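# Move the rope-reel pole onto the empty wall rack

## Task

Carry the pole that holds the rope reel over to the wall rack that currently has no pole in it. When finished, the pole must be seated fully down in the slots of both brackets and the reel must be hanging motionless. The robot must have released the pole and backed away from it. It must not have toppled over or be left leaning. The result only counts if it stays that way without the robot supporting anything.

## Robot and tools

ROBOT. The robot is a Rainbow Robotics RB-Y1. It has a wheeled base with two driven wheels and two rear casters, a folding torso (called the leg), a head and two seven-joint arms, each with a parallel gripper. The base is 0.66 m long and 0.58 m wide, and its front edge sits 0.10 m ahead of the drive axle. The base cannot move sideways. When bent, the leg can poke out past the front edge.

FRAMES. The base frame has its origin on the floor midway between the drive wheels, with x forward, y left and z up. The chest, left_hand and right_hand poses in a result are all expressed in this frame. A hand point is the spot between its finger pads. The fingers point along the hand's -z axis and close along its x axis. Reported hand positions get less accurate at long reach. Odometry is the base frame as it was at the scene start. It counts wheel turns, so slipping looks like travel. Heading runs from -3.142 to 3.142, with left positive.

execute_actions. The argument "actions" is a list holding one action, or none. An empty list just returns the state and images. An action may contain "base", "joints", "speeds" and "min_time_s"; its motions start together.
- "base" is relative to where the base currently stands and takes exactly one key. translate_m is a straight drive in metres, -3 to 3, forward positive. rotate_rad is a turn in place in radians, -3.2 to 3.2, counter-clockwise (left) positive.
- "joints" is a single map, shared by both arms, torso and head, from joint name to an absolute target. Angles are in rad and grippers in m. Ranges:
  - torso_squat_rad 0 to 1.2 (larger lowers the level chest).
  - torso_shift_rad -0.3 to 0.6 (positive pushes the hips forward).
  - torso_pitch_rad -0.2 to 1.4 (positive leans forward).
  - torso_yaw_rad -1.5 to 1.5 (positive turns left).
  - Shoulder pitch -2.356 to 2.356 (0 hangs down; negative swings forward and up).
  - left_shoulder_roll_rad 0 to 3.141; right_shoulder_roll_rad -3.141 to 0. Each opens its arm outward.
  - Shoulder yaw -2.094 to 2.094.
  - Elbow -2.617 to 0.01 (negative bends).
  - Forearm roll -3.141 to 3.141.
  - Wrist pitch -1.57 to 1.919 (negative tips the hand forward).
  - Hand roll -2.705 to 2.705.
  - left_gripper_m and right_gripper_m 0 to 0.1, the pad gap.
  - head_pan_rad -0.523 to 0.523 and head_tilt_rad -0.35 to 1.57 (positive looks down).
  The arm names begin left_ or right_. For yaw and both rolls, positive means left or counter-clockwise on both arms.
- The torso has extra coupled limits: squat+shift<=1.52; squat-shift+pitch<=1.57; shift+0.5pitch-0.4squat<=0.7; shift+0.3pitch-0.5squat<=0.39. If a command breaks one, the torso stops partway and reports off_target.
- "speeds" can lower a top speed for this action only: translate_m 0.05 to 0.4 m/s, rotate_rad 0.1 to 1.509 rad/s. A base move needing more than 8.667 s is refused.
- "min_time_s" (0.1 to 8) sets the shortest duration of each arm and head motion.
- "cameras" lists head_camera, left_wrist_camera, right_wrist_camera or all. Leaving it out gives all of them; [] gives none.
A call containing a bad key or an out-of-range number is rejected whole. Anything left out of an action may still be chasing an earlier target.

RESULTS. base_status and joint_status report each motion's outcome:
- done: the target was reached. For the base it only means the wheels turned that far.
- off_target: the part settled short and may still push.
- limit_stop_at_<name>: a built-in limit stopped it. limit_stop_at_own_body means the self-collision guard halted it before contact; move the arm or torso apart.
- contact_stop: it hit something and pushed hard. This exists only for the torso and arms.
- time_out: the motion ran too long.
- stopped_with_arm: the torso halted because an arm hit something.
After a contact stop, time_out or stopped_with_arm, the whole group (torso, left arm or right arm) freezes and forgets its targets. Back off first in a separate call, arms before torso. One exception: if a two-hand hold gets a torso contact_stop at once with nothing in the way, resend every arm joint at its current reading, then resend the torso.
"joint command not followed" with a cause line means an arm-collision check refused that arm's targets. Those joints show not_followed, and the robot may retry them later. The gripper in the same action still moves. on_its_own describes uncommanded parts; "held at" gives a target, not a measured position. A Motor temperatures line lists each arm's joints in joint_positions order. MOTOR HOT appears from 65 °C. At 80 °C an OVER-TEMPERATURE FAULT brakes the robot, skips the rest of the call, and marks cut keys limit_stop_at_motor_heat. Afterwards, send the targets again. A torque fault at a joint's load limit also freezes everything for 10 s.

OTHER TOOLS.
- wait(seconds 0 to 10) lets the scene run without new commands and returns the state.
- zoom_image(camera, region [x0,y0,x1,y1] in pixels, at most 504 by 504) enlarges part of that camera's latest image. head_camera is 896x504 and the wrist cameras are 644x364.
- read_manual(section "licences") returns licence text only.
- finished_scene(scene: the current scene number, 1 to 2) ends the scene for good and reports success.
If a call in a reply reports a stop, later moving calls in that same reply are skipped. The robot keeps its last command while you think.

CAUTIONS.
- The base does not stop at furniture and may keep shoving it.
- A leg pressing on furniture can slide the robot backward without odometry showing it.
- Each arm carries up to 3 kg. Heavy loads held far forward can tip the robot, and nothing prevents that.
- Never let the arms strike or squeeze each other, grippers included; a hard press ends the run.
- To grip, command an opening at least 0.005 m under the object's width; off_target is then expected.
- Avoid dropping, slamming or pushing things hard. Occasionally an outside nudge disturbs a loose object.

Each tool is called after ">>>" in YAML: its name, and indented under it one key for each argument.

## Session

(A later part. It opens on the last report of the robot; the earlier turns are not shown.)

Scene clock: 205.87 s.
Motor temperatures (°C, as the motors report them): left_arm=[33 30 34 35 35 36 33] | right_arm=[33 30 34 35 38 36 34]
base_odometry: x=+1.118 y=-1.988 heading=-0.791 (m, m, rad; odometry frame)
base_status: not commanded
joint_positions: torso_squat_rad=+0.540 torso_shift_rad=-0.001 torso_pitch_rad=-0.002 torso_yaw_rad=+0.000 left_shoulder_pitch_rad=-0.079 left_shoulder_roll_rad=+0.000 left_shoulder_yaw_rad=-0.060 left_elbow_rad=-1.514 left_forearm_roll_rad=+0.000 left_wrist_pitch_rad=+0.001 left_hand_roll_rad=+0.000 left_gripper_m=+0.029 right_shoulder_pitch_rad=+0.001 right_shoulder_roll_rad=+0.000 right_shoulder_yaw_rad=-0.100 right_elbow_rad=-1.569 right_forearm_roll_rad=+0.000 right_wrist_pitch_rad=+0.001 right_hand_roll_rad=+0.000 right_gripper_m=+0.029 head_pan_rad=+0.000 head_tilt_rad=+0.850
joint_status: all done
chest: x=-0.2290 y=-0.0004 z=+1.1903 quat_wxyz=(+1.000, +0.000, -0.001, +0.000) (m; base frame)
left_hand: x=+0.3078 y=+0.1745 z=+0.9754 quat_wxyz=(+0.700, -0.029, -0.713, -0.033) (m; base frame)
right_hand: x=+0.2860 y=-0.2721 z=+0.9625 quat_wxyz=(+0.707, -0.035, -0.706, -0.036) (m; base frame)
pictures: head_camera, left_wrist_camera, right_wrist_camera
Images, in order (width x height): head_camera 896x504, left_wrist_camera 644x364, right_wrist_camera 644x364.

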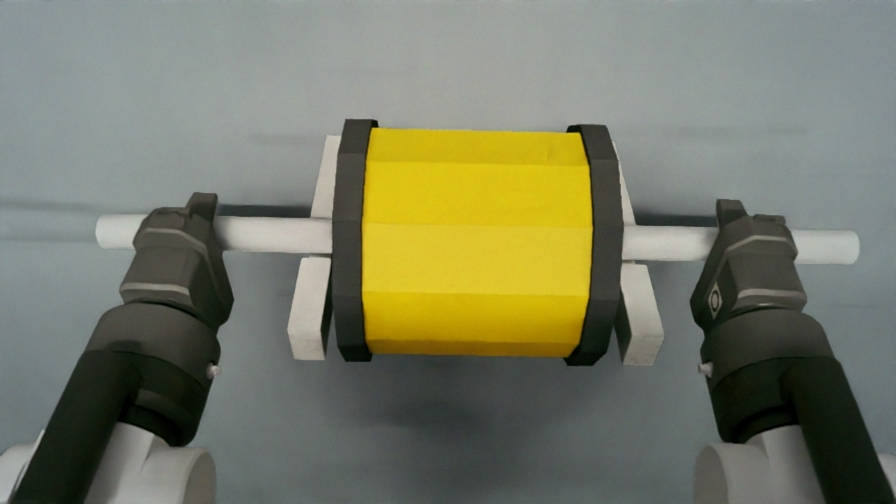

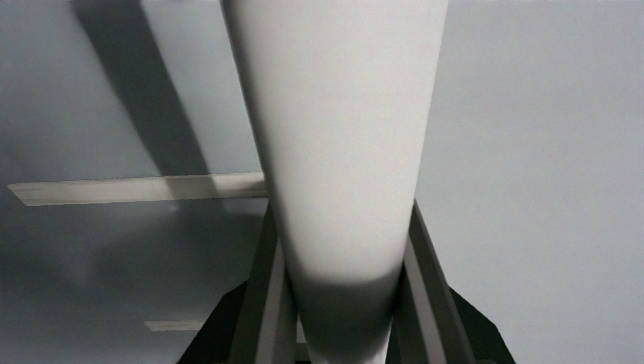

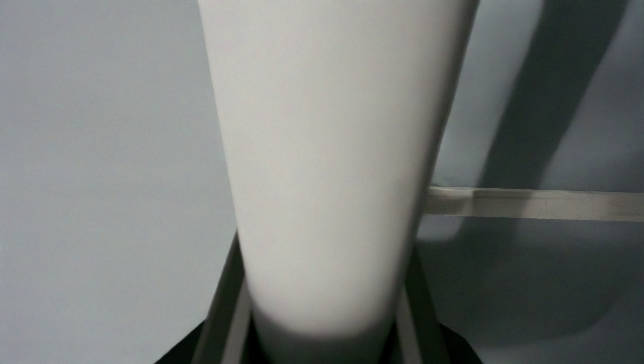

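Roughly 17 mm remaining.

>>> execute_actions:
  actions:
    - {"joints":{"torso_squat_rad":0.582}}
  cameras: ["head_camera"]

>>> execute_actions:
  actions:
    - {"joints":{"left_gripper_m":0.08,"right_gripper_m":0.08}}
  cameras: ["head_camera"]

>>> execute_actions:
  actions:
    - {"base":{"translate_m":-0.4},"joints":{"head_tilt_rad":0.6}}

Scene clock: 214.17 s.
Motor temperatures (°C, as the motors report them): left_arm=[33 30 34 35 35 36 33] | right_arm=[33 30 34 35 38 36 34]
base_odometry: x=+1.118 y=-1.988 heading=-0.791 (m, m, rad; odometry frame)
base_status: not commanded
joint_positions: torso_squat_rad=+0.582 torso_shift_rad=-0.001 torso_pitch_rad=-0.002 torso_yaw_rad=+0.000 left_shoulder_pitch_rad=-0.079 left_shoulder_roll_rad=+0.000 left_shoulder_yaw_rad=-0.060 left_elbow_rad=-1.514 left_forearm_roll_rad=+0.000 left_wrist_pitch_rad=+0.001 left_hand_roll_rad=+0.000 left_gripper_m=+0.029 right_shoulder_pitch_rad=+0.001 right_shoulder_roll_rad=+0.000 right_shoulder_yaw_rad=-0.100 right_elbow_rad=-1.569 right_forearm_roll_rad=+0.000 right_wrist_pitch_rad=+0.001 right_hand_roll_rad=+0.000 right_gripper_m=+0.029 head_pan_rad=+0.000 head_tilt_rad=+0.850
joint_status: all done
chest: x=-0.2290 y=-0.0004 z=+1.1747 quat_wxyz=(+1.000, +0.000, -0.001, +0.000) (m; base frame)
left_hand: x=+0.3078 y=+0.1745 z=+0.9598 quat_wxyz=(+0.700, -0.029, -0.713, -0.033) (m; base frame)
right_hand: x=+0.2860 y=-0.2721 z=+0.9468 quat_wxyz=(+0.707, -0.035, -0.705, -0.036) (m; base frame)
pictures: head_camera
Images, in order (width x height): head_camera 896x504.

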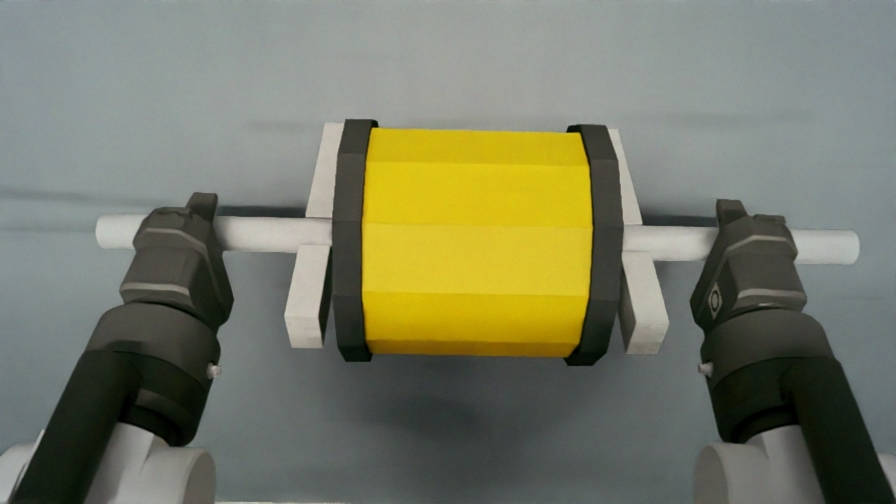

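Scene clock: 215.30 s.
Motor temperatures (°C, as the motors report them): left_arm=[33 30 34 35 35 36 33] | right_arm=[33 30 34 35 38 36 34]
base_odometry: x=+1.118 y=-1.988 heading=-0.791 (m, m, rad; odometry frame)
base_status: not commanded
joint_positions: torso_squat_rad=+0.582 torso_shift_rad=-0.001 torso_pitch_rad=-0.002 torso_yaw_rad=+0.000 left_shoulder_pitch_rad=-0.080 left_shoulder_roll_rad=+0.000 left_shoulder_yaw_rad=-0.060 left_elbow_rad=-1.515 left_forearm_roll_rad=+0.000 left_wrist_pitch_rad=+0.000 left_hand_roll_rad=+0.000 left_gripper_m=+0.080 right_shoulder_pitch_rad=+0.000 right_shoulder_roll_rad=+0.000 right_shoulder_yaw_rad=-0.100 right_elbow_rad=-1.570 right_forearm_roll_rad=+0.000 right_wrist_pitch_rad=+0.000 right_hand_roll_rad=+0.000 right_gripper_m=+0.080 head_pan_rad=+0.000 head_tilt_rad=+0.850
joint_status: all done
chest: x=-0.2292 y=-0.0004 z=+1.1747 quat_wxyz=(+1.000, +0.000, -0.001, +0.000) (m; base frame)
left_hand: x=+0.3079 y=+0.1744 z=+0.9609 quat_wxyz=(+0.699, -0.029, -0.714, -0.033) (m; base frame)
right_hand: x=+0.2862 y=-0.2720 z=+0.9482 quat_wxyz=(+0.706, -0.035, -0.707, -0.036) (m; base frame)
pictures: head_camera
Images, in order (width x height): head_camera 896x504.

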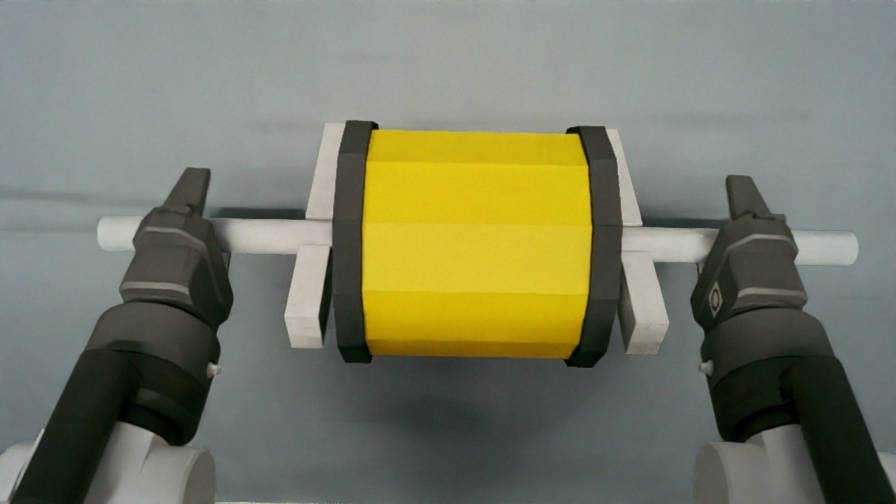

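Scene clock: 218.03 s.
Motor temperatures (°C, as the motors report them): left_arm=[33 30 34 35 35 36 33] | right_arm=[33 30 34 35 38 36 34]
base_odometry: x=+0.837 y=-1.704 heading=-0.792 (m, m, rad; odometry frame)
base_status: done
joint_positions: torso_squat_rad=+0.582 torso_shift_rad=-0.001 torso_pitch_rad=-0.002 torso_yaw_rad=+0.000 left_shoulder_pitch_rad=-0.080 left_shoulder_roll_rad=+0.000 left_shoulder_yaw_rad=-0.060 left_elbow_rad=-1.515 left_forearm_roll_rad=+0.000 left_wrist_pitch_rad=+0.000 left_hand_roll_rad=+0.000 left_gripper_m=+0.080 right_shoulder_pitch_rad=+0.000 right_shoulder_roll_rad=+0.000 right_shoulder_yaw_rad=-0.100 right_elbow_rad=-1.570 right_forearm_roll_rad=+0.000 right_wrist_pitch_rad=+0.000 right_hand_roll_rad=+0.000 right_gripper_m=+0.080 head_pan_rad=+0.000 head_tilt_rad=+0.600
joint_status: all done
chest: x=-0.2293 y=-0.0004 z=+1.1747 quat_wxyz=(+1.000, +0.000, -0.001, +0.000) (m; base frame)
left_hand: x=+0.3079 y=+0.1743 z=+0.9612 quat_wxyz=(+0.699, -0.029, -0.714, -0.033) (m; base frame)
right_hand: x=+0.2862 y=-0.2720 z=+0.9484 quat_wxyz=(+0.706, -0.035, -0.707, -0.036) (m; base frame)
pictures: head_camera, left_wrist_camera, right_wrist_camera
Images, in order (width x height): head_camera 896x504, left_wrist_camera 644x364, right_wrist_camera 644x364.

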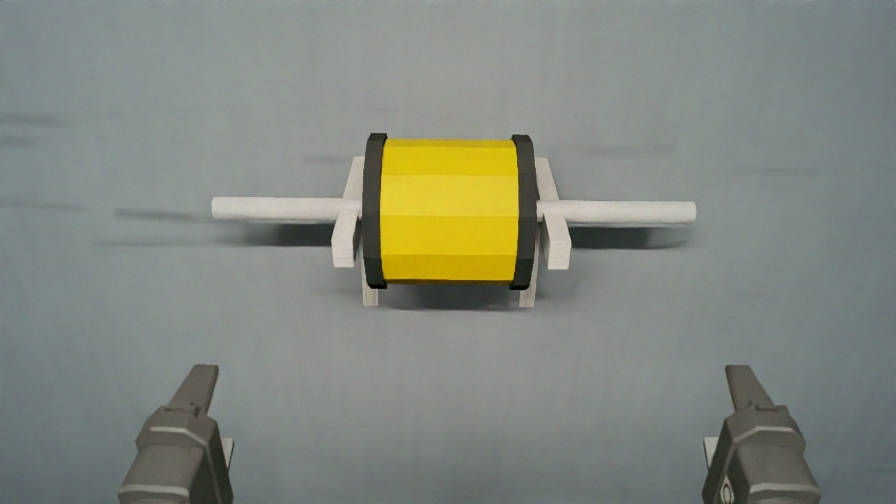

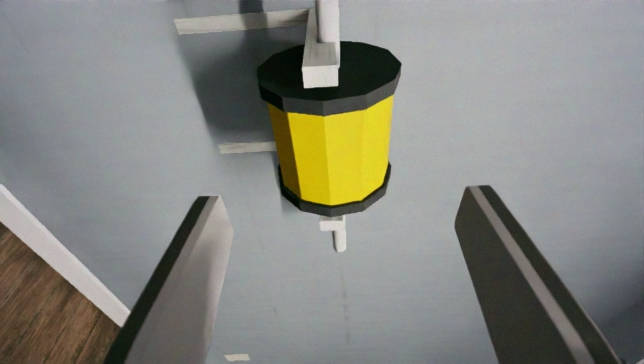

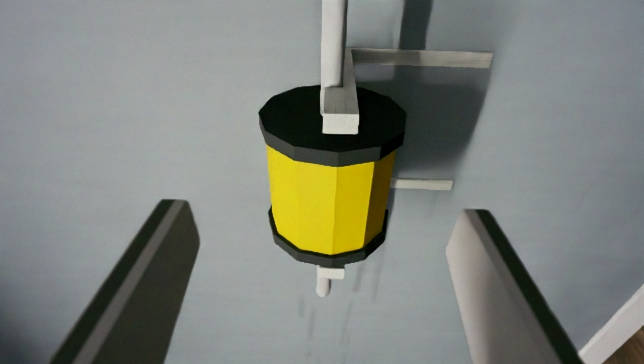

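>>> finished_scene:
  scene: 1

The scene is finished: the task was done.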